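# Unplug the charger and set it on the table

## Task

Pull the charger out of the power strip and set it down on the table, with the strip left lying flat on the table. Both must stay that way on their own, with no gripper holding them, and at the end the grippers must have released everything and backed away.

## Robot and tools

Robot: two six-joint xArm arms, each with a two-finger parallel gripper, named left_arm and right_arm. Their bases sit at (+0.033, +0.344, 0) and (-0.036, -0.289, 0) m. Every pose uses one scene frame: the origin is on the table top midway between the arms, +z is up, +x points out across the table, and left_arm is on the +y side. The arm names do not tell you which side of a camera image is which. Joint ranges (rad), base to hand: waist -6.283..6.283, shoulder -2.059..2.094, elbow -3.927..0.192, forearm roll -6.283..6.283, wrist pitch -1.693..3.142, wrist roll -6.283..6.283.

Gripper axes: the fingers extend along the gripper's own +z and close along its y. The reported end_effector_position lies between the finger pads as they would be when closed, about 2 cm short of the fingertips. Closing pushes the tips roughly 10 mm further along +z.

The 14-number row, used by both execute_actions and move: seven numbers for left_arm (dx, dy, dz, rx, ry, rz, opening), then the same seven for right_arm. Always send all 14, each in [-1, 1], even if one arm should stay still. dx..rz are an offset, not a pose. They are taken in that gripper's own axes and counted from its pose in the most recent result that shows it. Before any result in the scene has shown it, and for a second or later call within one reply, they count from where the gripper is when the action begins. A value of 1.0 means 0.6 m or 180 degrees. rx, ry, rz form one rotation vector. Opening is absolute: +1 is fully open (0.084 m) and -1 is shut. All-zero offsets are not a pause: they pull the gripper back to the reference pose. To keep an arm where it is, send in a reply's first call the offset that returns it to its wanted pose, send zeros in later calls, and always send the opening it should keep. Each control step limits the commanded pose to 70 mm and 16 degrees from the measured one, so a distant target can take several actions.

execute_actions: "actions" is a list holding one item or nothing. An empty list sends nothing and only reports the state. {"rows": [...], "steps": n} runs up to 15 control steps of 1/30 s each (default 15). It takes 1 to 15 rows, one per step, and the last row repeats to fill the count. Every row is measured from the same reference, not from the previous row. {"steps": n} with no rows is a wait of up to 300 steps, counted from the previous result. "pictures" (boolean) turns the camera images on or off. A refused call moves nothing.

move: "target" is one 14-number row as above. "speed" is the top path speed in m/s, 0.002 to 0.5, default 0.25; turning is capped at twice that in rad/s. Each gripper follows a straight line to its target; both paths finish together, lasting 0.5 to 10 s, and are cut off at 10 s. Openings are sent when the move starts. Paths do not avoid objects or the other arm, and a gripper may lag, stray or overshoot speed, mostly near full reach. Faster contact and targets set deeper past the contact both press harder. The result adds a "move:" line giving the ending (done, off_target, moving, held, fault) and active limits: limits=paced means the sent pose was clipped, limits=held means a check blocked some steps, after which the arm may lurch faster. Each gripper's distance to its target is also listed.

wait: "seconds" 0 to 10; the robot gets nothing new and keeps heading for its last clipped pose.

zoom_image: "camera" is cam_left_wrist or cam_right_wrist (both images 504x504); "region" is [x0, y0, x1, y1] in pixels from the top-left corner, at most 504 by 504.

read_manual: optional "section" ("licences"); returns licence text only.

finished_scene: "scene" is the current scene number; it ends and grades the scene, cannot be undone, and returns the next task.

Reading results: the state line gives each gripper's position (m), quat_wxyz and velocities (m/s, rad/s); printed positions can be off, more at long reach. "Hand target" is the pose the controller is now driving toward. grip_measured is the actual finger opening on the command scale. A "pose unreachable" line and HELD step marks mean the clearance check altered or withheld a command. Joint torque readings include offsets and noise. MOTOR HOT appears from 65 °C; at 80 °C the arm is braked until it cools.

Gripping: to hold a part, command an opening clearly under grip_measured; the further under, the tighter (up to about 24 N per pad for parts up to about 6 cm wide). Closing fast can squeeze harder.

Avoid: letting the arms touch or push each other; knocking or placing anything off the table; dropping, slamming or shoving objects hard. Load limits (N m): waist 44, shoulder 44, elbow 26.4, forearm roll 26.4, wrist pitch 17.6, wrist roll 17.6; hitting one triggers a torque fault, where the arm backs off and freezes for 10 s. Held weight adds load. Expect occasional brief tugs on held parts or nudges to loose objects. Finish by opening the grippers and lifting clear.

Each tool is called after ">>>" as name([rows], argument=value, ...), one row to a line, values as JSON.

## Session

>>> execute_actions(actions=[])

Scene clock: 0.00 s of 4500.00 s.
left_arm: end_effector_position=(+0.3808, +0.5351, +0.2802) grip_measured=+1.00 end_effector_quat_wxyz=(-0.024, -0.418, +0.809, +0.413) end_effector_velocity=(-0.000, +0.000, +0.000) end_effector_angular_velocity=(+0.001, +0.000, +0.000) | right_arm: end_effector_position=(+0.0910, -0.0896, +0.1858) grip_measured=+1.00 end_effector_quat_wxyz=(-0.184, -0.606, +0.768, -0.098) end_effector_velocity=(+0.000, +0.000, +0.000) end_effector_angular_velocity=(+0.000, -0.000, +0.001)
Joint positions: left_arm=[ 0.192 -0.069 -1.064  0.734  1.604  2.088  0.084] | right_arm=[ 1.066 -0.419 -0.633 -0.044  1.47   2.869  0.084]
Joint velocities: left_arm=[-0.    -0.001  0.     0.001  0.001 -0.     0.   ] | right_arm=[ 0.  0. -0. -0. -0. -0.  0.]
Joint torques (N m, as the arm reports them, + toward a larger angle): no reading
Hand target (left_arm): +0.381, +0.535, +0.280; -0.024, -0.418, +0.809, +0.413
Hand target (right_arm): +0.091, -0.090, +0.186; -0.184, -0.606, +0.768, -0.098

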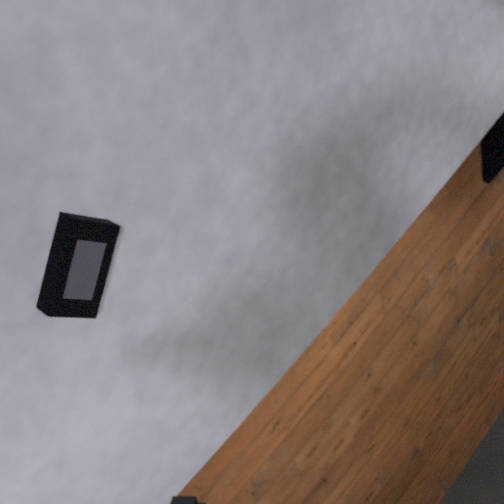

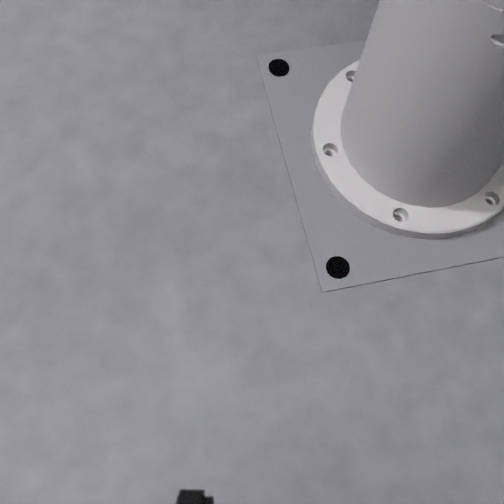

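>>> move(target=[0.361,-0.001,-0.474,0.019,0.330,-0.646,1,0.221,-0.437,-0.328,0.135,-0.072,-0.565,1], speed=0.4)

Scene clock: 8.93 s of 4500.00 s.
left_arm: end_effector_position=(+0.3494, +0.1999, +0.3998) grip_measured=+1.00 end_effector_quat_wxyz=(+0.001, +1.000, -0.001, -0.001) end_effector_velocity=(+0.000, -0.001, +0.000) end_effector_angular_velocity=(+0.009, -0.007, +0.010) | right_arm: end_effector_position=(+0.3509, -0.1982, +0.3998) grip_measured=+1.00 end_effector_quat_wxyz=(-0.001, +1.000, +0.000, +0.000) end_effector_velocity=(+0.001, -0.000, +0.001) end_effector_angular_velocity=(+0.002, +0.009, +0.007)
Joint positions: left_arm=[-0.293 -0.41  -1.233 -0.002  1.644 -0.426  0.084] | right_arm=[ 0.246 -0.244 -1.379  0.002  1.622  0.23   0.084]
Joint velocities: left_arm=[-0.01  -0.001  0.     0.011 -0.002 -0.019  0.   ] | right_arm=[-0.004  0.011 -0.014  0.004  0.012 -0.01   0.   ]
Joint torques (N m, as the arm reports them, + toward a larger angle): left_arm=[ -0.18 -14.99 -23.73  -0.05  -1.25  -0.31] | right_arm=[  0.68  -9.91 -12.69  -0.04  -1.38  -0.01]
Hand target (left_arm): +0.349, +0.200, +0.400; +0.000, +1.000, -0.000, -0.000
Hand target (right_arm): +0.351, -0.198, +0.400; -0.001, +1.000, +0.000, -0.000
Off the commanded pose (left_arm): 0.000 m, 0 deg.
Off the commanded pose (right_arm): 0.001 m, 0 deg.
After step 90, 2.33 s passed at rest.
move: done

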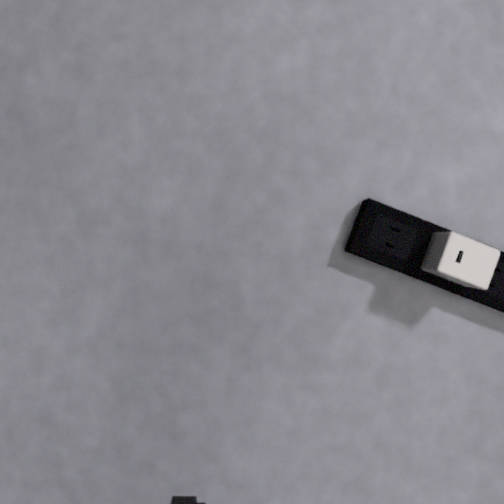

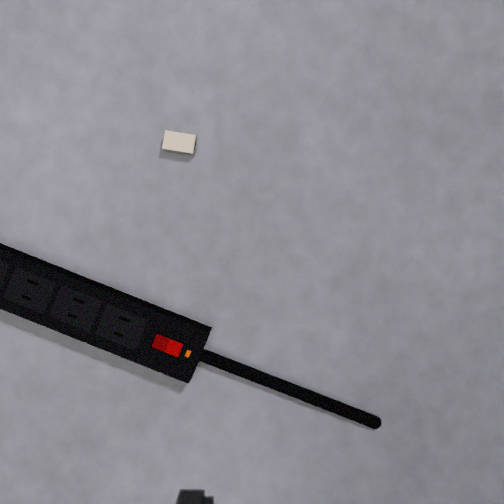

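>>> move(target=[0,0.2,0,0,0,0,1,0,0,0,0,0,0,1], speed=0.4)

Scene clock: 12.67 s of 4500.00 s.
left_arm: end_effector_position=(+0.3492, +0.0805, +0.4000) grip_measured=+1.00 end_effector_quat_wxyz=(+0.001, +1.000, -0.001, -0.001) end_effector_velocity=(+0.001, -0.003, -0.000) end_effector_angular_velocity=(+0.005, +0.002, -0.000) | right_arm: end_effector_position=(+0.3509, -0.1982, +0.3998) grip_measured=+1.00 end_effector_quat_wxyz=(-0.001, +1.000, +0.000, +0.000) end_effector_velocity=(+0.000, -0.000, -0.000) end_effector_angular_velocity=(-0.000, -0.000, -0.000)
Joint positions: left_arm=[-0.56  -0.195 -1.427 -0.003  1.622 -0.693  0.084] | right_arm=[ 0.246 -0.244 -1.379  0.002  1.622  0.23   0.084]
Joint velocities: left_arm=[-0.005  0.013 -0.014  0.002  0.006 -0.005  0.   ] | right_arm=[ 0.     0.     0.001 -0.    -0.001  0.     0.   ]
Joint torques (N m, as the arm reports them, + toward a larger angle): left_arm=[ -0.58 -21.16 -23.37   0.04  -1.33  -0.01] | right_arm=[  0.57  -9.52 -12.73   0.12  -1.19   0.14]
Hand target (left_arm): +0.349, +0.080, +0.400; +0.001, +1.000, -0.001, -0.001
Hand target (right_arm): +0.351, -0.198, +0.400; -0.001, +1.000, +0.000, +0.000
Off the commanded pose (left_arm): 0.001 m, 0 deg.
Off the commanded pose (right_arm): 0.000 m, 0 deg.
move: done; limits=paced

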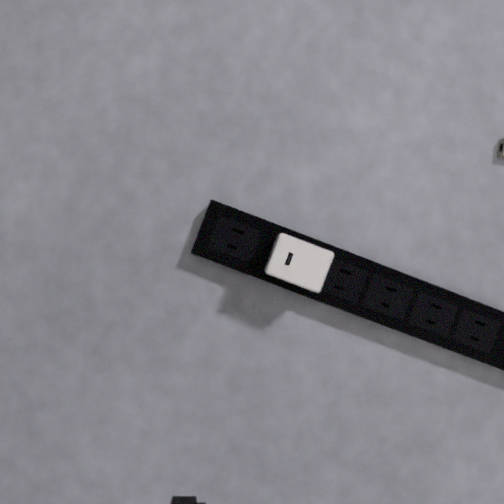

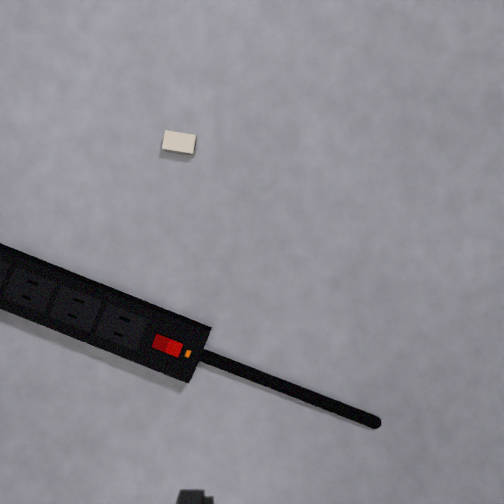

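>>> move(target=[0.1,0.002,0.4,0,0,-0.383,1,0.033,-0.255,0.4,0,0,0.617,1], speed=0.4)

Scene clock: 25.17 s of 4500.00 s.
left_arm: end_effector_position=(+0.4093, +0.0793, +0.1603) grip_measured=+1.00 end_effector_quat_wxyz=(+0.001, +0.824, +0.566, -0.001) end_effector_velocity=(-0.000, +0.000, -0.002) end_effector_angular_velocity=(+0.002, +0.002, +0.006) | right_arm: end_effector_position=(+0.3704, -0.0458, +0.1600) grip_measured=+1.00 end_effector_quat_wxyz=(+0.000, -0.566, +0.825, +0.001) end_effector_velocity=(-0.000, +0.000, -0.002) end_effector_angular_velocity=(-0.007, +0.000, -0.011)
Joint positions: left_arm=[-0.479  0.026 -0.97  -0.003  0.943 -1.814  0.084] | right_arm=[ 0.555  0.071 -1.023  0.002  0.951  2.477  0.084]
Joint velocities: left_arm=[ 0.     0.003  0.001  0.001 -0.001 -0.006 -0.   ] | right_arm=[ 0.003  0.005 -0.001 -0.007 -0.     0.019  0.   ]
Joint torques (N m, as the arm reports them, + toward a larger angle): left_arm=[ -0.2  -27.29 -23.14  -0.03  -0.95  -0.31] | right_arm=[  0.39 -14.41 -12.86   0.23  -1.31  -0.24]
Hand target (left_arm): +0.409, +0.079, +0.160; +0.001, +0.824, +0.566, -0.001
Hand target (right_arm): +0.370, -0.046, +0.160; +0.000, -0.565, +0.825, +0.000
Off the commanded pose (left_arm): 0.001 m, 0 deg.
Off the commanded pose (right_arm): 0.001 m, 0 deg.
After step 90, 6.37 s passed at rest.
move: done

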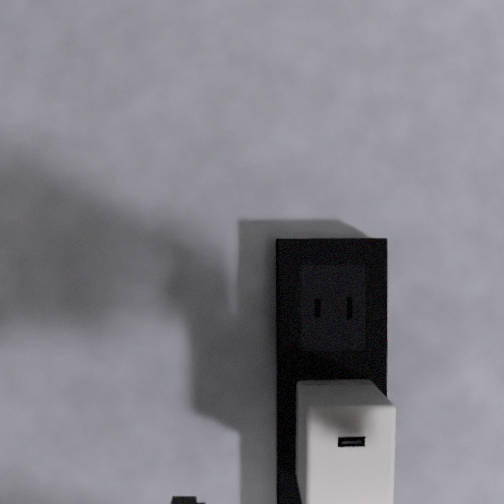

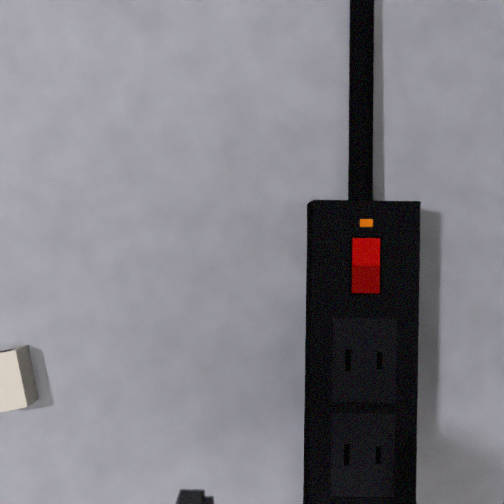

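>>> move(target=[-0.008,0,0.163,0,0,0,0.5,0,0.018,0.22,0,0,0,0.7], speed=0.15)

>>> execute_actions([
  {"rows":[[0,0,0,0,0,0,0.4,0,0,0,0,0,0,0.5],[0,0,0,0,0,0,0.4,0,0,0,0,0,0,0.4],[0,0,0,0,0,0,0.3,0,0,0,0,0,0,0.3],[0,0,0,0,0,0,0.2,0,0,0,0,0,0,0.2],[0,0,0,0,0,0,0.1,0,0,0,0,0,0,0.15],[0,0,0,0,0,0,0,0,0,0,0,0,0,0.1],[0,0,0,0,0,0,0,0,0,0,0,0,0,0.05],[0,0,0,0,0,0,0,0,0,0,0,0,0,0],[0,0,0,0,0,0,-0.1,0,0,0,0,0,0,-0.1],[0,0,0,0,0,0,-0.15,0,0,0,0,0,0,-0.2],[0,0,0,0,0,0,-0.2,0,0,0,0,0,0,-0.3],[0,0,0,0,0,0,-0.25,0,0,0,0,0,0,-0.5],[0,0,0,0,0,0,-0.3,0,0,0,0,0,0,-0.7],[0,0,0,0,0,0,-0.4,0,0,0,0,0,0,-1],[0,0,0,0,0,0,-0.5,0,0,0,0,0,0,-1]]},
])

>>> move(target=[0,0,0,0,0,0,-1,0,0,0,0,0,0,-1])

Scene clock: 32.77 s of 4500.00 s.
left_arm: end_effector_position=(+0.4077, +0.0749, +0.0628) grip_measured=+0.49 end_effector_quat_wxyz=(+0.001, +0.824, +0.566, -0.001) end_effector_velocity=(-0.000, -0.000, -0.002) end_effector_angular_velocity=(+0.001, +0.001, -0.000) | right_arm: end_effector_position=(+0.3606, -0.0423, +0.0285) grip_measured=+0.70 end_effector_quat_wxyz=(+0.001, -0.566, +0.825, +0.000) end_effector_velocity=(+0.000, +0.000, -0.003) end_effector_angular_velocity=(-0.000, -0.000, +0.000)
Joint positions: left_arm=[-0.49   0.208 -0.88  -0.003  0.67  -1.824  0.065] | right_arm=[ 0.573  0.306 -0.893  0.001  0.586  2.496  0.073]
Joint velocities: left_arm=[-0.001  0.005  0.     0.    -0.003 -0.    -0.   ] | right_arm=[ 0.     0.007 -0.001 -0.    -0.007  0.     0.   ]
Joint torques (N m, as the arm reports them, + toward a larger angle): left_arm=[  0.17 -29.65 -20.2   -0.04  -1.2   -0.33] | right_arm=[  0.24 -15.81 -10.71   0.35  -1.22   0.04]
Hand target (left_arm): +0.408, +0.075, +0.063; +0.001, +0.824, +0.566, -0.001
Hand target (right_arm): +0.360, -0.042, +0.028; +0.000, -0.566, +0.825, +0.000
Off the commanded pose (left_arm): 0.000 m, 0 deg.
Off the commanded pose (right_arm): 0.001 m, 0 deg.
After step 90, 3.07 s passed at rest.
move: done

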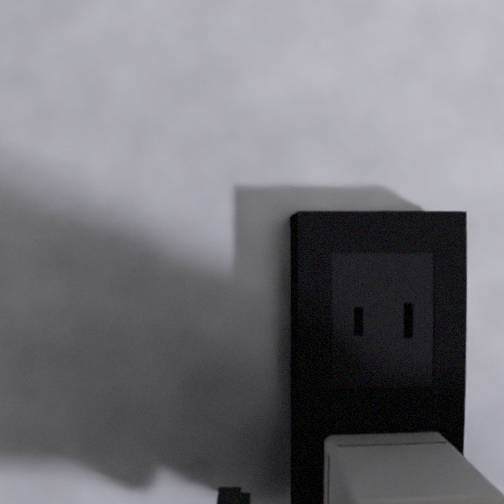

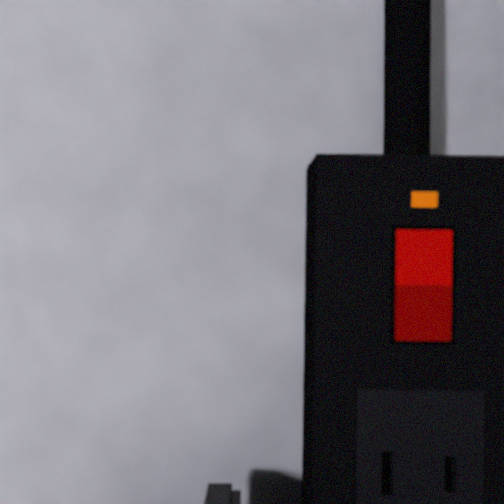

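Scene clock: 33.27 s of 4500.00 s.
left_arm: end_effector_position=(+0.4077, +0.0748, +0.0629) grip_measured=-0.32 end_effector_quat_wxyz=(+0.001, +0.824, +0.566, -0.001) end_effector_velocity=(+0.011, -0.005, +0.006) end_effector_angular_velocity=(-0.020, -0.031, +0.001) | right_arm: end_effector_position=(+0.3606, -0.0423, +0.0286) grip_measured=-0.03 end_effector_quat_wxyz=(+0.001, -0.566, +0.825, +0.000) end_effector_velocity=(-0.004, -0.000, -0.000) end_effector_angular_velocity=(-0.008, +0.009, +0.020)
Joint positions: left_arm=[-0.49   0.208 -0.88  -0.003  0.67  -1.824  0.03 ] | right_arm=[ 0.573  0.306 -0.893  0.001  0.586  2.496  0.043]
Joint velocities: left_arm=[ 0.004 -0.    -0.011  0.003 -0.026  0.    -0.097] | right_arm=[ 0.005 -0.003  0.003 -0.003  0.012 -0.013  0.001]
Joint torques (N m, as the arm reports them, + toward a larger angle): left_arm=[ -0.28 -29.93 -19.59  -0.09  -0.18  -0.35] | right_arm=[  0.42 -15.47 -10.59   0.11  -1.4    0.32]
Hand target (left_arm): +0.408, +0.075, +0.063; +0.001, +0.824, +0.566, -0.001
Hand target (right_arm): +0.361, -0.042, +0.029; +0.001, -0.566, +0.825, +0.000
Off the commanded pose (left_arm): 0.000 m, 0 deg.
Off the commanded pose (right_arm): 0.000 m, 0 deg.
Steps of this call (steps 1 to 15: all 15 steps of this action). Readings (end_effector_position):
1: left_arm (+0.4077, +0.0749, +0.0628) | right_arm (+0.3606, -0.0423, +0.0284)
2: left_arm (+0.4077, +0.0749, +0.0627) | right_arm (+0.3606, -0.0423, +0.0284)
4: left_arm (+0.4077, +0.0749, +0.0628) | right_arm (+0.3606, -0.0423, +0.0284)
8: left_arm (+0.4077, +0.0748, +0.0628) | right_arm (+0.3606, -0.0423, +0.0285)
15: the state above

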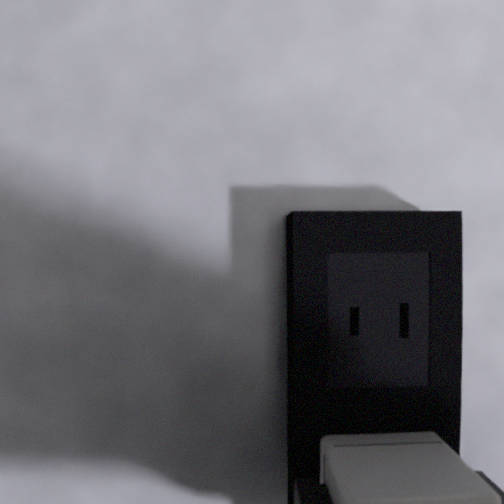

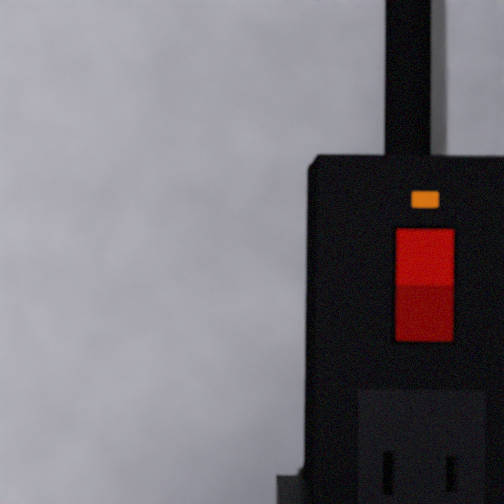

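Scene clock: 34.00 s of 4500.00 s.
left_arm: end_effector_position=(+0.4079, +0.0748, +0.0629) grip_measured=-0.33 end_effector_quat_wxyz=(+0.001, +0.824, +0.566, -0.001) end_effector_velocity=(-0.000, +0.000, -0.000) end_effector_angular_velocity=(+0.001, +0.001, -0.000) | right_arm: end_effector_position=(+0.3605, -0.0422, +0.0286) grip_measured=-0.03 end_effector_quat_wxyz=(+0.001, -0.566, +0.825, +0.000) end_effector_velocity=(-0.000, -0.000, -0.000) end_effector_angular_velocity=(-0.000, +0.001, +0.000)
Joint positions: left_arm=[-0.49   0.209 -0.88  -0.003  0.67  -1.824  0.03 ] | right_arm=[ 0.573  0.306 -0.893  0.001  0.586  2.496  0.043]
Joint velocities: left_arm=[-0.     0.    -0.     0.     0.002  0.    -0.   ] | right_arm=[ 0.    -0.     0.     0.     0.001 -0.    -0.   ]
Joint torques (N m, as the arm reports them, + toward a larger angle): left_arm=[ -0.45 -30.15 -19.78   0.3   -0.94  -0.21] | right_arm=[ -0.01 -15.42 -10.84   0.43  -1.49   0.32]
Hand target (left_arm): +0.408, +0.075, +0.063; +0.001, +0.824, +0.566, -0.001
Hand target (right_arm): +0.360, -0.042, +0.029; +0.001, -0.566, +0.825, +0.000
Off the commanded pose (left_arm): 0.000 m, 0 deg.
Off the commanded pose (right_arm): 0.000 m, 0 deg.
move: done

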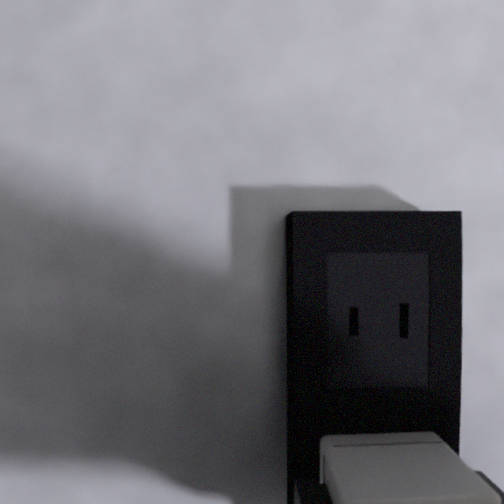

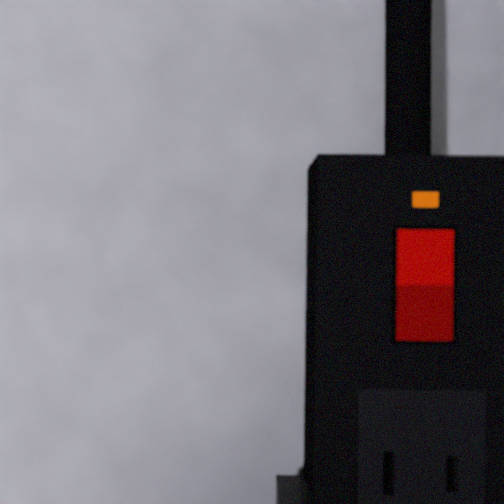

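>>> move(target=[0,0,-0.045,0,0,0,-1,0,0,0,0,0,0,-1], speed=0.025)

Scene clock: 37.07 s of 4500.00 s.
left_arm: end_effector_position=(+0.4075, +0.0746, +0.0894) grip_measured=-0.33 end_effector_quat_wxyz=(+0.001, +0.824, +0.566, -0.001) end_effector_velocity=(+0.001, +0.000, +0.002) end_effector_angular_velocity=(-0.001, -0.001, +0.002) | right_arm: end_effector_position=(+0.3614, -0.0414, +0.0295) grip_measured=-0.03 end_effector_quat_wxyz=(+0.002, -0.566, +0.825, +0.000) end_effector_velocity=(-0.001, -0.000, -0.001) end_effector_angular_velocity=(-0.002, +0.003, +0.002)
Joint positions: left_arm=[-0.49   0.151 -0.896 -0.003  0.743 -1.824  0.03 ] | right_arm=[ 0.574  0.305 -0.894  0.001  0.585  2.496  0.043]
Joint velocities: left_arm=[ 0.002 -0.005 -0.002 -0.     0.005  0.    -0.   ] | right_arm=[ 0.001 -0.001  0.002 -0.     0.002 -0.001  0.   ]
Joint torques (N m, as the arm reports them, + toward a larger angle): left_arm=[ -0.02 -36.05 -25.11   0.46  -0.54  -0.23] | right_arm=[-1.72 -5.96 -3.54  0.32  1.17  0.44]
Hand target (left_arm): +0.408, +0.075, +0.090; +0.001, +0.824, +0.566, -0.001
Hand target (right_arm): +0.360, -0.042, +0.029; +0.001, -0.566, +0.825, +0.000
Off the commanded pose (left_arm): 0.001 m, 0 deg.
Off the commanded pose (right_arm): 0.002 m, 0 deg.
move: done

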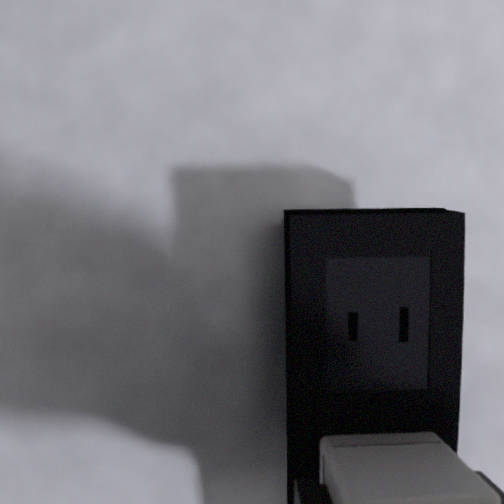

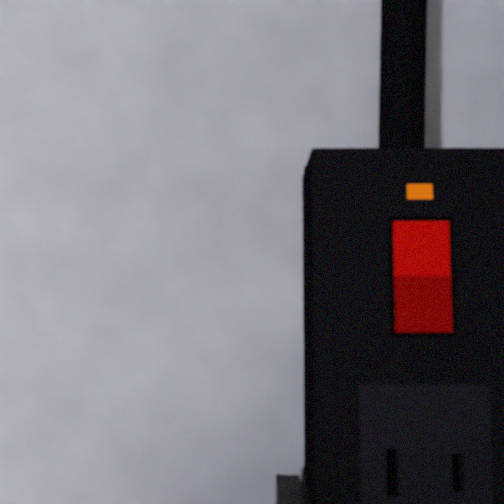

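>>> move(target=[0,0,0.044,0,0,0,-1,0,0,0,0,0,0,-1], speed=0.05)

>>> execute_actions([
  {"rows":[[0,0,0,0,0,0,-1,0,0,0,0,0,0,0.4]],"steps":8},
], pictures=false)

>>> move(target=[0,0,0,0,0,0,-1,0,0,-0.075,0,0,0,0.4])

>>> move(target=[0,0,0,0,0,0,-1,-0.093,0,0.008,0,-0.167,0,-1], speed=0.15)

Scene clock: 47.37 s of 4500.00 s.
left_arm: end_effector_position=(+0.4088, +0.0745, +0.0653) grip_measured=-0.33 end_effector_quat_wxyz=(+0.003, +0.824, +0.566, -0.000) end_effector_velocity=(+0.001, -0.003, -0.004) end_effector_angular_velocity=(-0.005, -0.003, +0.000) | right_arm: end_effector_position=(+0.3597, -0.0436, +0.0273) grip_measured=-0.03 end_effector_quat_wxyz=(-0.001, -0.565, +0.825, +0.000) end_effector_velocity=(+0.004, +0.003, +0.005) end_effector_angular_velocity=(+0.008, -0.012, +0.001)
Joint positions: left_arm=[-0.489  0.204 -0.882 -0.003  0.673 -1.824  0.03 ] | right_arm=[ 0.572  0.307 -0.891  0.001  0.587  2.496  0.043]
Joint velocities: left_arm=[-0.003  0.013 -0.    -0.004 -0.018 -0.     0.   ] | right_arm=[ 0.001 -0.006 -0.005  0.001 -0.004 -0.001 -0.   ]
Joint torques (N m, as the arm reports them, + toward a larger angle): left_arm=[ -1.07 -20.16 -17.84  -0.07  -2.57  -0.51] | right_arm=[  5.58 -19.25 -13.17   0.49  -2.02  -1.06]
Hand target (left_arm): +0.408, +0.075, +0.063; +0.001, +0.824, +0.566, -0.001
Hand target (right_arm): +0.361, -0.041, +0.030; +0.002, -0.566, +0.825, +0.000
Off the commanded pose (left_arm): 0.003 m, 0 deg.
Off the commanded pose (right_arm): 0.004 m, 0 deg.
After step 90, 6.37 s passed at rest.
move: off_target (right_arm)

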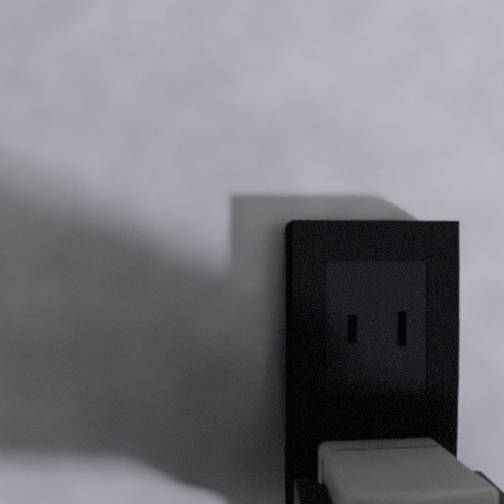

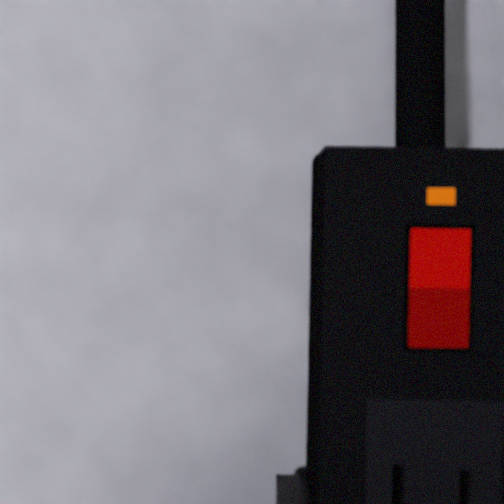

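Scene clock: 47.63 s of 4500.00 s.
left_arm: end_effector_position=(+0.4083, +0.0748, +0.0637) grip_measured=-0.33 end_effector_quat_wxyz=(+0.002, +0.824, +0.566, -0.000) end_effector_velocity=(-0.002, +0.002, +0.001) end_effector_angular_velocity=(+0.006, +0.007, -0.001) | right_arm: end_effector_position=(+0.3612, -0.0413, +0.0297) grip_measured=+0.35 end_effector_quat_wxyz=(+0.002, -0.566, +0.824, +0.000) end_effector_velocity=(-0.009, -0.011, -0.012) end_effector_angular_velocity=(-0.019, +0.031, -0.015)
Joint positions: left_arm=[-0.489  0.207 -0.88  -0.003  0.67  -1.824  0.03 ] | right_arm=[ 0.574  0.305 -0.894  0.001  0.586  2.495  0.059]
Joint velocities: left_arm=[ 0.001 -0.006  0.003  0.001  0.012  0.001 -0.   ] | right_arm=[-0.01   0.01   0.021 -0.     0.006  0.005  0.025]
Joint torques (N m, as the arm reports them, + toward a larger angle): left_arm=[ -0.02 -29.54 -19.84   0.19  -0.85  -0.22] | right_arm=[  0.21 -15.02 -10.75   0.4   -1.17  -0.12]
Hand target (left_arm): +0.409, +0.074, +0.065; +0.003, +0.824, +0.566, -0.000
Hand target (right_arm): +0.360, -0.044, +0.027; -0.001, -0.565, +0.825, +0.000
Off the commanded pose (left_arm): 0.002 m, 0 deg.
Off the commanded pose (right_arm): 0.004 m, 0 deg.
Steps of this call (steps 1 to 8: all 8 steps of this action). Readings (end_effector_position):
1: left_arm (+0.4088, +0.0744, +0.0652) | right_arm (+0.3598, -0.0435, +0.0274)
2: left_arm (+0.4089, +0.0743, +0.0651) | right_arm (+0.3598, -0.0434, +0.0275)
4: left_arm (+0.4089, +0.0743, +0.0648) | right_arm (+0.3600, -0.0430, +0.0278)
8: the state above

Scene clock: 48.90 s of 4500.00 s.
left_arm: end_effector_position=(+0.4083, +0.0749, +0.0645) grip_measured=-0.33 end_effector_quat_wxyz=(+0.002, +0.824, +0.566, -0.000) end_effector_velocity=(+0.001, +0.000, +0.001) end_effector_angular_velocity=(-0.000, -0.003, -0.001) | right_arm: end_effector_position=(+0.3597, -0.0432, +0.0720) grip_measured=+0.39 end_effector_quat_wxyz=(-0.001, -0.565, +0.825, +0.000) end_effector_velocity=(+0.001, +0.001, +0.004) end_effector_angular_velocity=(+0.003, -0.004, +0.000)
Joint positions: left_arm=[-0.489  0.205 -0.881 -0.003  0.673 -1.824  0.03 ] | right_arm=[ 0.572  0.204 -0.907  0.001  0.706  2.496  0.061]
Joint velocities: left_arm=[ 0.    -0.001  0.     0.002 -0.001 -0.     0.   ] | right_arm=[ 0.    -0.006 -0.003 -0.     0.004  0.     0.   ]
Joint torques (N m, as the arm reports them, + toward a larger angle): left_arm=[ -0.54 -30.7  -21.38   0.01  -1.28  -0.23] | right_arm=[  0.57 -14.96 -11.28   0.21  -1.23  -0.23]
Hand target (left_arm): +0.408, +0.075, +0.064; +0.002, +0.824, +0.566, -0.000
Hand target (right_arm): +0.360, -0.043, +0.073; -0.001, -0.565, +0.825, +0.000
Off the commanded pose (left_arm): 0.000 m, 0 deg.
Off the commanded pose (right_arm): 0.001 m, 0 deg.
move: done

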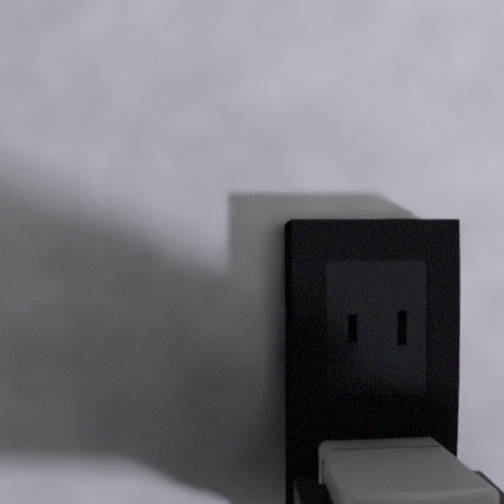

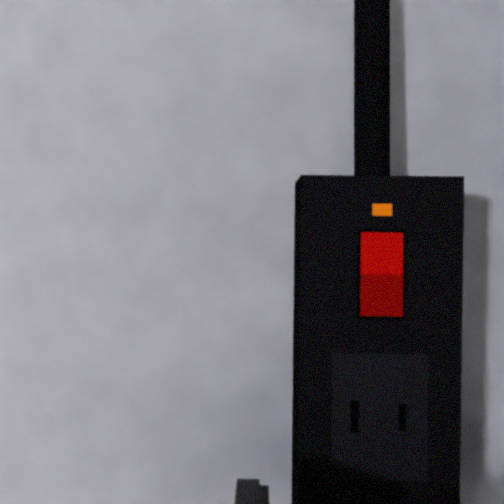

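Scene clock: 51.40 s of 4500.00 s.
left_arm: end_effector_position=(+0.4083, +0.0749, +0.0645) grip_measured=-0.33 end_effector_quat_wxyz=(+0.002, +0.824, +0.566, -0.000) end_effector_velocity=(-0.000, +0.000, -0.000) end_effector_angular_velocity=(+0.002, -0.001, -0.003) | right_arm: end_effector_position=(+0.3799, +0.0082, +0.0671) grip_measured=-1.00 end_effector_quat_wxyz=(+0.211, -0.546, +0.798, +0.146) end_effector_velocity=(+0.000, -0.000, -0.000) end_effector_angular_velocity=(+0.018, -0.009, +0.003)
Joint positions: left_arm=[-0.489  0.205 -0.881 -0.003  0.673 -1.824  0.03 ] | right_arm=[ 0.629  0.229 -0.809  1.127  0.311  1.511  0.   ]
Joint velocities: left_arm=[-0.001 -0.     0.     0.003  0.    -0.    -0.   ] | right_arm=[-0.001  0.001 -0.     0.067  0.001 -0.069  0.   ]
Joint torques (N m, as the arm reports them, + toward a larger angle): left_arm=[ -0.5  -30.67 -21.14   0.1   -1.2   -0.34] | right_arm=[  0.44 -14.41 -10.46  -0.9   -1.01  -0.03]
Hand target (left_arm): +0.408, +0.075, +0.064; +0.002, +0.824, +0.566, -0.000
Hand target (right_arm): +0.380, +0.008, +0.067; +0.212, -0.546, +0.797, +0.146
Off the commanded pose (left_arm): 0.000 m, 0 deg.
Off the commanded pose (right_arm): 0.001 m, 0 deg.
move: done

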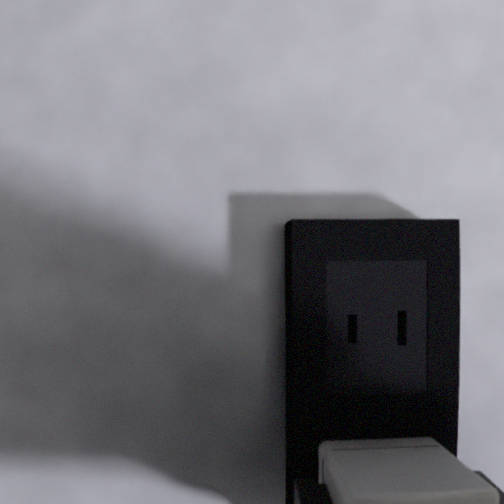

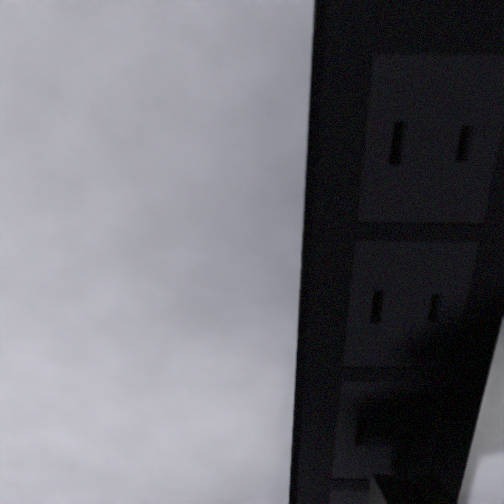

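>>> move(target=[0,0,0,0,0,0,-1,0.009,0,0.0155,0,0,0,-1], speed=0.02)

>>> move(target=[0,0,-0.02,0,0,0,-1,0,0,0,0,0,0,-1], speed=0.015)

Scene clock: 55.00 s of 4500.00 s.
left_arm: end_effector_position=(+0.4083, +0.0749, +0.0645) grip_measured=-0.33 end_effector_quat_wxyz=(+0.002, +0.824, +0.566, -0.000) end_effector_velocity=(-0.000, +0.000, -0.000) end_effector_angular_velocity=(+0.001, +0.001, -0.000) | right_arm: end_effector_position=(+0.3798, +0.0081, +0.0566) grip_measured=-1.00 end_effector_quat_wxyz=(+0.211, -0.546, +0.798, +0.146) end_effector_velocity=(+0.001, +0.001, -0.001) end_effector_angular_velocity=(+0.002, -0.004, +0.001)
Joint positions: left_arm=[-0.489  0.205 -0.881 -0.003  0.673 -1.824  0.03 ] | right_arm=[ 0.633  0.259 -0.819  1.182  0.301  1.457  0.   ]
Joint velocities: left_arm=[ 0.     0.     0.    -0.     0.001  0.     0.   ] | right_arm=[ 0.001  0.007 -0.006  0.016 -0.003 -0.017  0.   ]
Joint torques (N m, as the arm reports them, + toward a larger angle): left_arm=[  0.09 -30.33 -21.57  -0.11  -1.49  -0.36] | right_arm=[  0.48 -14.92 -10.51  -0.24  -0.95   0.04]
Hand target (left_arm): +0.408, +0.075, +0.064; +0.002, +0.824, +0.566, -0.000
Hand target (right_arm): +0.380, +0.008, +0.056; +0.211, -0.546, +0.798, +0.146
Off the commanded pose (left_arm): 0.000 m, 0 deg.
Off the commanded pose (right_arm): 0.000 m, 0 deg.
move: done

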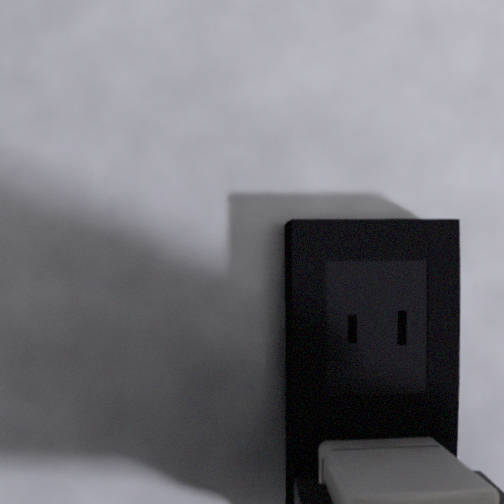

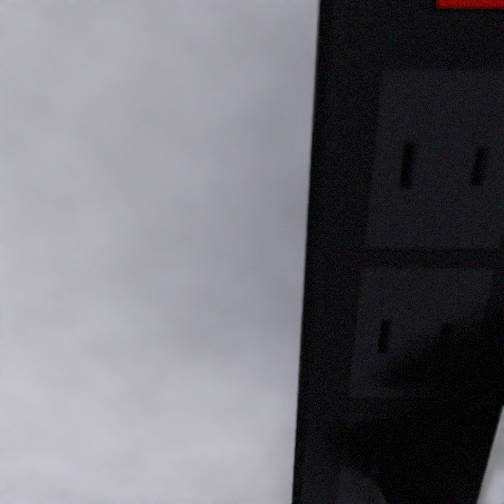

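Scene clock: 56.10 s of 4500.00 s.
left_arm: end_effector_position=(+0.4081, +0.0752, +0.0758) grip_measured=-0.33 end_effector_quat_wxyz=(+0.001, +0.824, +0.566, -0.001) end_effector_velocity=(-0.001, +0.000, +0.002) end_effector_angular_velocity=(+0.001, +0.002, -0.000) | right_arm: end_effector_position=(+0.3802, +0.0084, +0.0573) grip_measured=-1.00 end_effector_quat_wxyz=(+0.212, -0.546, +0.798, +0.146) end_effector_velocity=(+0.000, -0.000, +0.000) end_effector_angular_velocity=(-0.001, -0.002, -0.001)
Joint positions: left_arm=[-0.489  0.18  -0.887 -0.003  0.705 -1.824  0.03 ] | right_arm=[ 0.634  0.258 -0.82   1.182  0.301  1.457  0.   ]
Joint velocities: left_arm=[-0.001 -0.005 -0.002 -0.     0.009  0.     0.   ] | right_arm=[ 0.    -0.     0.     0.    -0.002 -0.     0.   ]
Joint torques (N m, as the arm reports them, + toward a larger angle): left_arm=[ -1.17 -32.35 -23.73  -0.18  -1.48  -0.23] | right_arm=[  0.29 -12.79  -9.46  -0.38  -0.85  -0.15]
Hand target (left_arm): +0.408, +0.075, +0.076; +0.002, +0.824, +0.566, -0.000
Hand target (right_arm): +0.380, +0.008, +0.057; +0.211, -0.546, +0.798, +0.146
Off the commanded pose (left_arm): 0.001 m, 0 deg.
Off the commanded pose (right_arm): 0.001 m, 0 deg.
move: done

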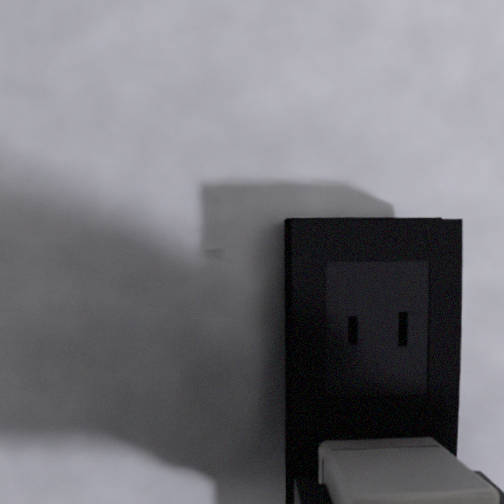

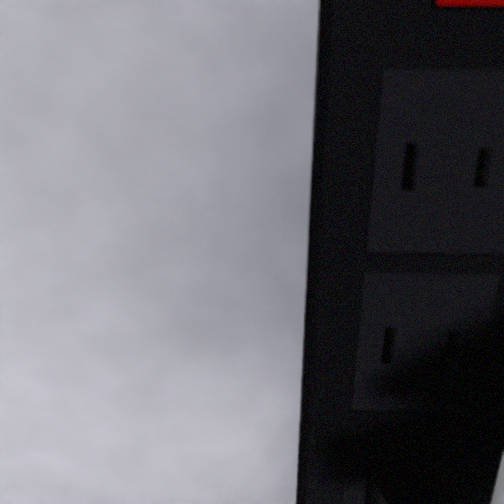

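>>> move(target=[0,0,0.008,0,0,0,-1,0.006,0,0.011,0,0,0,-1], speed=0.015)

Scene clock: 61.13 s of 4500.00 s.
left_arm: end_effector_position=(+0.4091, +0.0741, +0.0729) grip_measured=-0.33 end_effector_quat_wxyz=(+0.003, +0.824, +0.566, +0.000) end_effector_velocity=(-0.001, +0.000, -0.005) end_effector_angular_velocity=(+0.001, +0.002, +0.001) | right_arm: end_effector_position=(+0.3806, +0.0078, +0.0495) grip_measured=-1.00 end_effector_quat_wxyz=(+0.212, -0.545, +0.798, +0.145) end_effector_velocity=(-0.001, +0.001, -0.000) end_effector_angular_velocity=(+0.002, +0.001, +0.002)
Joint positions: left_arm=[-0.489  0.188 -0.886 -0.003  0.692 -1.824  0.03 ] | right_arm=[ 0.636  0.28  -0.829  1.222  0.293  1.418  0.   ]
Joint velocities: left_arm=[-0.     0.009  0.003 -0.001 -0.01  -0.001  0.   ] | right_arm=[ 0.001 -0.     0.001  0.004  0.001 -0.004  0.   ]
Joint torques (N m, as the arm reports them, + toward a larger angle): left_arm=[ -1.44 -30.02 -22.72  -0.61  -2.02  -0.21] | right_arm=[ 2.32 -8.96 -6.06 -0.41  0.9  -0.05]
Hand target (left_arm): +0.408, +0.075, +0.071; +0.001, +0.824, +0.566, -0.000
Hand target (right_arm): +0.380, +0.009, +0.050; +0.212, -0.546, +0.798, +0.146
Off the commanded pose (left_arm): 0.002 m, 0 deg.
Off the commanded pose (right_arm): 0.001 m, 0 deg.
After step 90, 1.07 s passed at rest.
move: done

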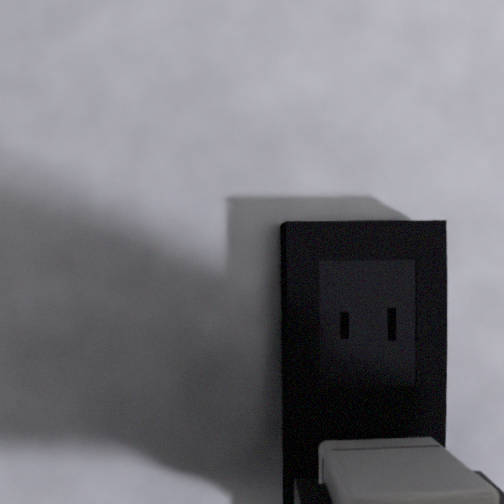

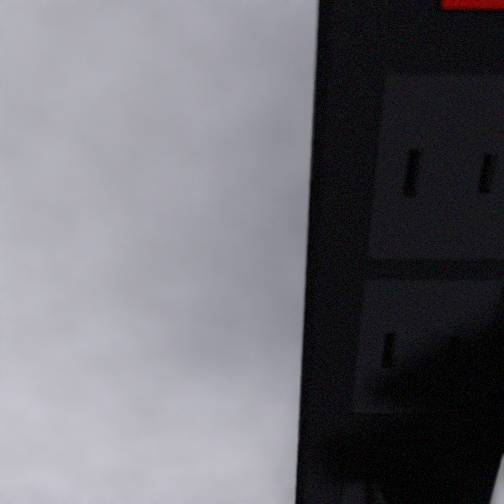

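The strip is flat again and the charger is partly out.

>>> move(target=[0,0,-0.035,0,0,0,-1,0,0,0,0,0,0,-1], speed=0.02)

Scene clock: 65.03 s of 4500.00 s.
left_arm: end_effector_position=(+0.4090, +0.0742, +0.0936) grip_measured=-0.33 end_effector_quat_wxyz=(+0.003, +0.824, +0.566, +0.000) end_effector_velocity=(-0.000, +0.001, +0.001) end_effector_angular_velocity=(+0.002, +0.003, +0.001) | right_arm: end_effector_position=(+0.3806, +0.0080, +0.0496) grip_measured=-1.00 end_effector_quat_wxyz=(+0.212, -0.545, +0.798, +0.145) end_effector_velocity=(+0.000, -0.000, -0.000) end_effector_angular_velocity=(-0.000, +0.000, -0.001)
Joint positions: left_arm=[-0.489  0.144 -0.9   -0.003  0.749 -1.824  0.03 ] | right_arm=[ 0.636  0.28  -0.829  1.222  0.293  1.418  0.   ]
Joint velocities: left_arm=[ 0.001 -0.003 -0.002 -0.     0.008  0.     0.   ] | right_arm=[-0.001  0.001 -0.001 -0.     0.     0.001  0.   ]
Joint torques (N m, as the arm reports them, + toward a larger angle): left_arm=[ -0.21 -29.09 -21.74   0.11  -1.17  -0.58] | right_arm=[-1.06 -9.32 -6.17 -0.53 -1.3   0.02]
Hand target (left_arm): +0.409, +0.074, +0.094; +0.003, +0.824, +0.566, +0.000
Hand target (right_arm): +0.381, +0.008, +0.050; +0.212, -0.545, +0.798, +0.145
Off the commanded pose (left_arm): 0.000 m, 0 deg.
Off the commanded pose (right_arm): 0.000 m, 0 deg.
move: done

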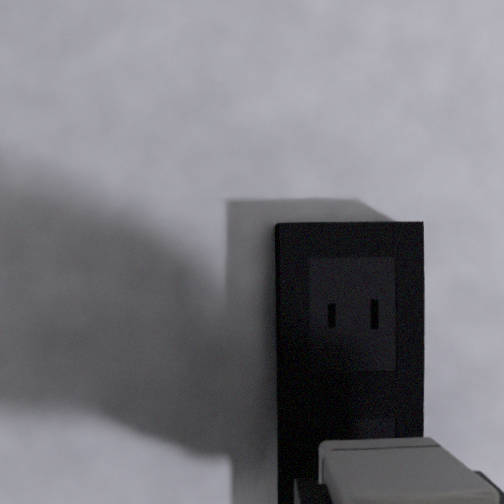

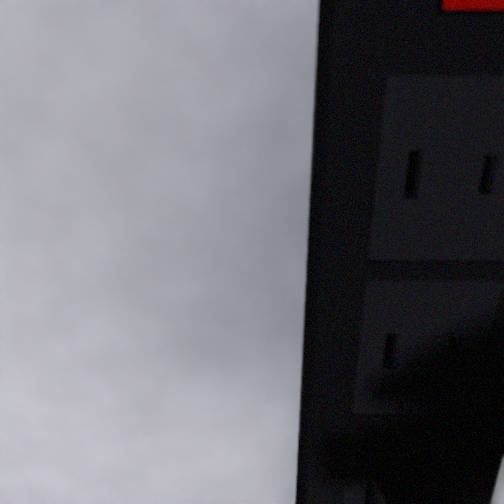

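>>> move(target=[0,0,-0.03,0,0,0,-1,0.03,0,-0.06,0,0,0,-1], speed=0.1)

>>> move(target=[0.445,-0.097,-0.063,0,0,0.383,-1,0.2,0,-0.3,0,0.167,0,-1], speed=0.35)

>>> move(target=[0.2,0,0.15,0,0.333,0,-1,0,0,0,0,0,0,-1], speed=0.3)

Scene clock: 75.67 s of 4500.00 s.
left_arm: end_effector_position=(+0.4089, +0.0743, +0.1114) grip_measured=-0.33 end_effector_quat_wxyz=(+0.003, +0.824, +0.566, +0.000) end_effector_velocity=(+0.000, +0.000, +0.001) end_effector_angular_velocity=(+0.001, -0.001, -0.001) | right_arm: end_effector_position=(+0.3685, -0.0230, +0.0716) grip_measured=-1.00 end_effector_quat_wxyz=(+0.212, -0.545, +0.798, +0.145) end_effector_velocity=(-0.001, -0.001, +0.002) end_effector_angular_velocity=(-0.000, +0.002, +0.002)
Joint positions: left_arm=[-0.489  0.11  -0.915 -0.003  0.799 -1.824  0.03 ] | right_arm=[ 0.58   0.148 -0.72   1.142  0.33   1.452  0.   ]
Joint velocities: left_arm=[ 0.    -0.002 -0.001  0.002  0.003  0.     0.   ] | right_arm=[-0.003 -0.009  0.007 -0.011  0.005  0.008  0.   ]
Joint torques (N m, as the arm reports them, + toward a larger angle): left_arm=[ -0.25 -29.23 -22.43   0.12  -1.32  -0.46] | right_arm=[  0.45 -12.86 -10.54  -0.4   -0.86  -0.08]
Hand target (left_arm): +0.409, +0.074, +0.112; +0.003, +0.824, +0.566, +0.000
Hand target (right_arm): +0.369, -0.023, +0.072; +0.212, -0.545, +0.798, +0.145
Off the commanded pose (left_arm): 0.000 m, 0 deg.
Off the commanded pose (right_arm): 0.000 m, 0 deg.
After step 90, 6.63 s passed at rest.
move: done

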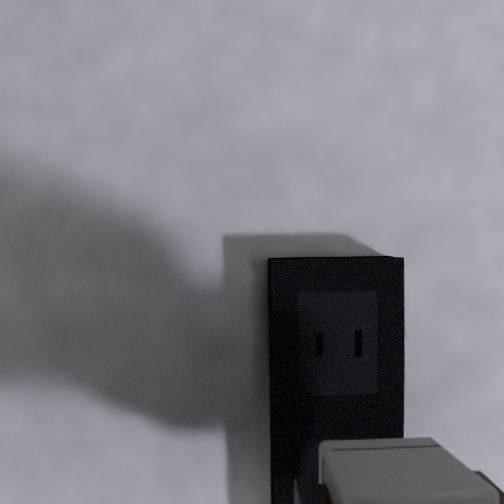

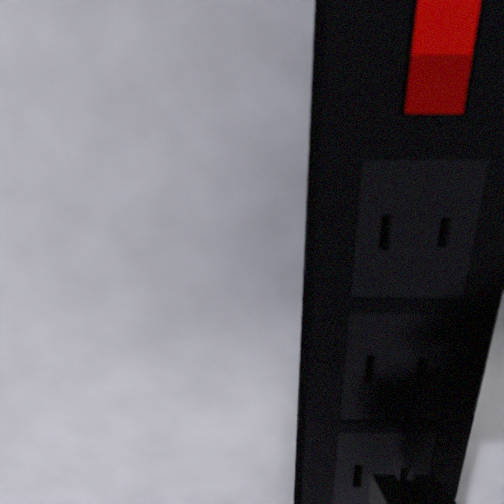

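Scene clock: 78.10 s of 4500.00 s.
left_arm: end_effector_position=(+0.4507, +0.3440, +0.1485) grip_measured=-0.33 end_effector_quat_wxyz=(+0.002, +1.000, +0.001, +0.003) end_effector_velocity=(+0.000, +0.001, +0.000) end_effector_angular_velocity=(-0.011, +0.005, -0.011) | right_arm: end_effector_position=(+0.2989, -0.2024, +0.1681) grip_measured=-1.00 end_effector_quat_wxyz=(-0.001, -0.565, +0.825, +0.000) end_effector_velocity=(-0.001, -0.001, +0.001) end_effector_angular_velocity=(-0.002, +0.002, +0.001)
Joint positions: left_arm=[ 0.135 -0.098 -0.79  -0.004  0.883  0.002  0.03 ] | right_arm=[ 0.27  -0.377 -0.588 -0.001  0.967  2.196  0.   ]
Joint velocities: left_arm=[ 0.008  0.004 -0.007 -0.014  0.007  0.028  0.   ] | right_arm=[-0.001 -0.003 -0.001 -0.002  0.007 -0.001  0.   ]
Joint torques (N m, as the arm reports them, + toward a larger angle): left_arm=[  0.03 -24.73 -23.3    0.11  -1.16  -0.71] | right_arm=[  0.41  -6.9  -12.58   0.23  -1.19  -0.06]
Hand target (left_arm): +0.451, +0.344, +0.148; +0.002, +1.000, +0.000, +0.003
Hand target (right_arm): +0.299, -0.203, +0.168; -0.001, -0.565, +0.825, -0.000
Off the commanded pose (left_arm): 0.001 m, 0 deg.
Off the commanded pose (right_arm): 0.001 m, 0 deg.
move: done

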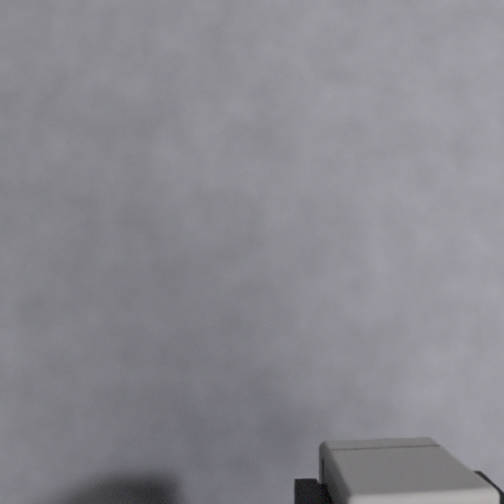

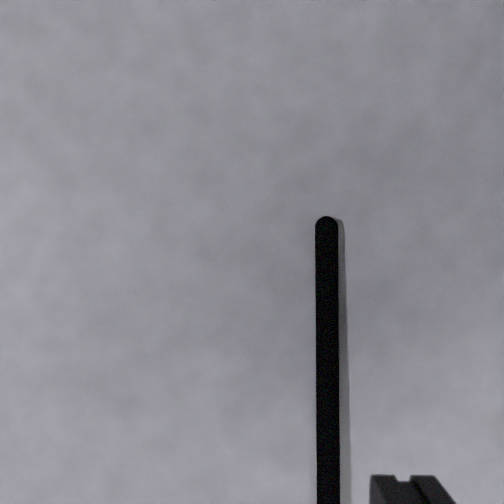

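Scene clock: 80.63 s of 4500.00 s.
left_arm: end_effector_position=(+0.5710, +0.3448, +0.0597) grip_measured=-0.33 end_effector_quat_wxyz=(+0.000, +0.865, +0.001, +0.501) end_effector_velocity=(+0.002, +0.000, -0.001) end_effector_angular_velocity=(-0.000, -0.014, -0.000) | right_arm: end_effector_position=(+0.2989, -0.2024, +0.1681) grip_measured=-1.00 end_effector_quat_wxyz=(-0.001, -0.565, +0.825, +0.000) end_effector_velocity=(-0.000, -0.000, +0.000) end_effector_angular_velocity=(-0.000, +0.001, -0.000)
Joint positions: left_arm=[ 0.134  0.641 -0.615 -0.001 -1.076 -0.002  0.03 ] | right_arm=[ 0.27  -0.377 -0.588 -0.001  0.967  2.196  0.   ]
Joint velocities: left_arm=[ 0.     0.018 -0.01   0.    -0.022 -0.     0.   ] | right_arm=[-0.     0.    -0.001 -0.     0.002  0.     0.   ]
Joint torques (N m, as the arm reports them, + toward a larger angle): left_arm=[ -0.47 -29.96  -9.55   0.01  -2.18  -0.48] | right_arm=[  0.4   -7.61 -12.9    0.05  -1.32  -0.17]
Hand target (left_arm): +0.571, +0.345, +0.059; +0.000, +0.865, +0.001, +0.502
Hand target (right_arm): +0.299, -0.202, +0.168; -0.001, -0.565, +0.825, +0.000
Off the commanded pose (left_arm): 0.001 m, 0 deg.
Off the commanded pose (right_arm): 0.000 m, 0 deg.
move: done

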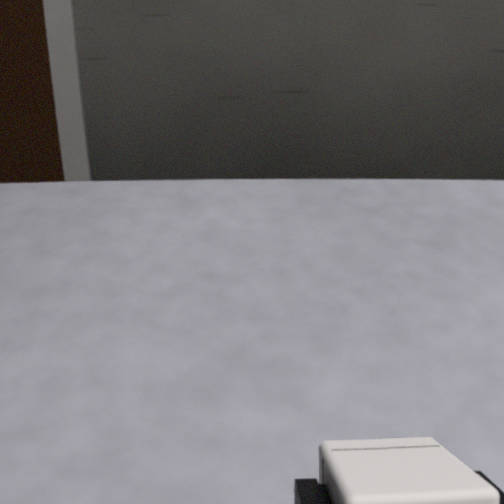

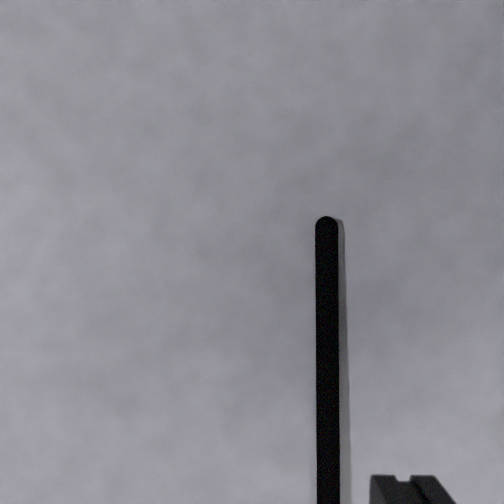

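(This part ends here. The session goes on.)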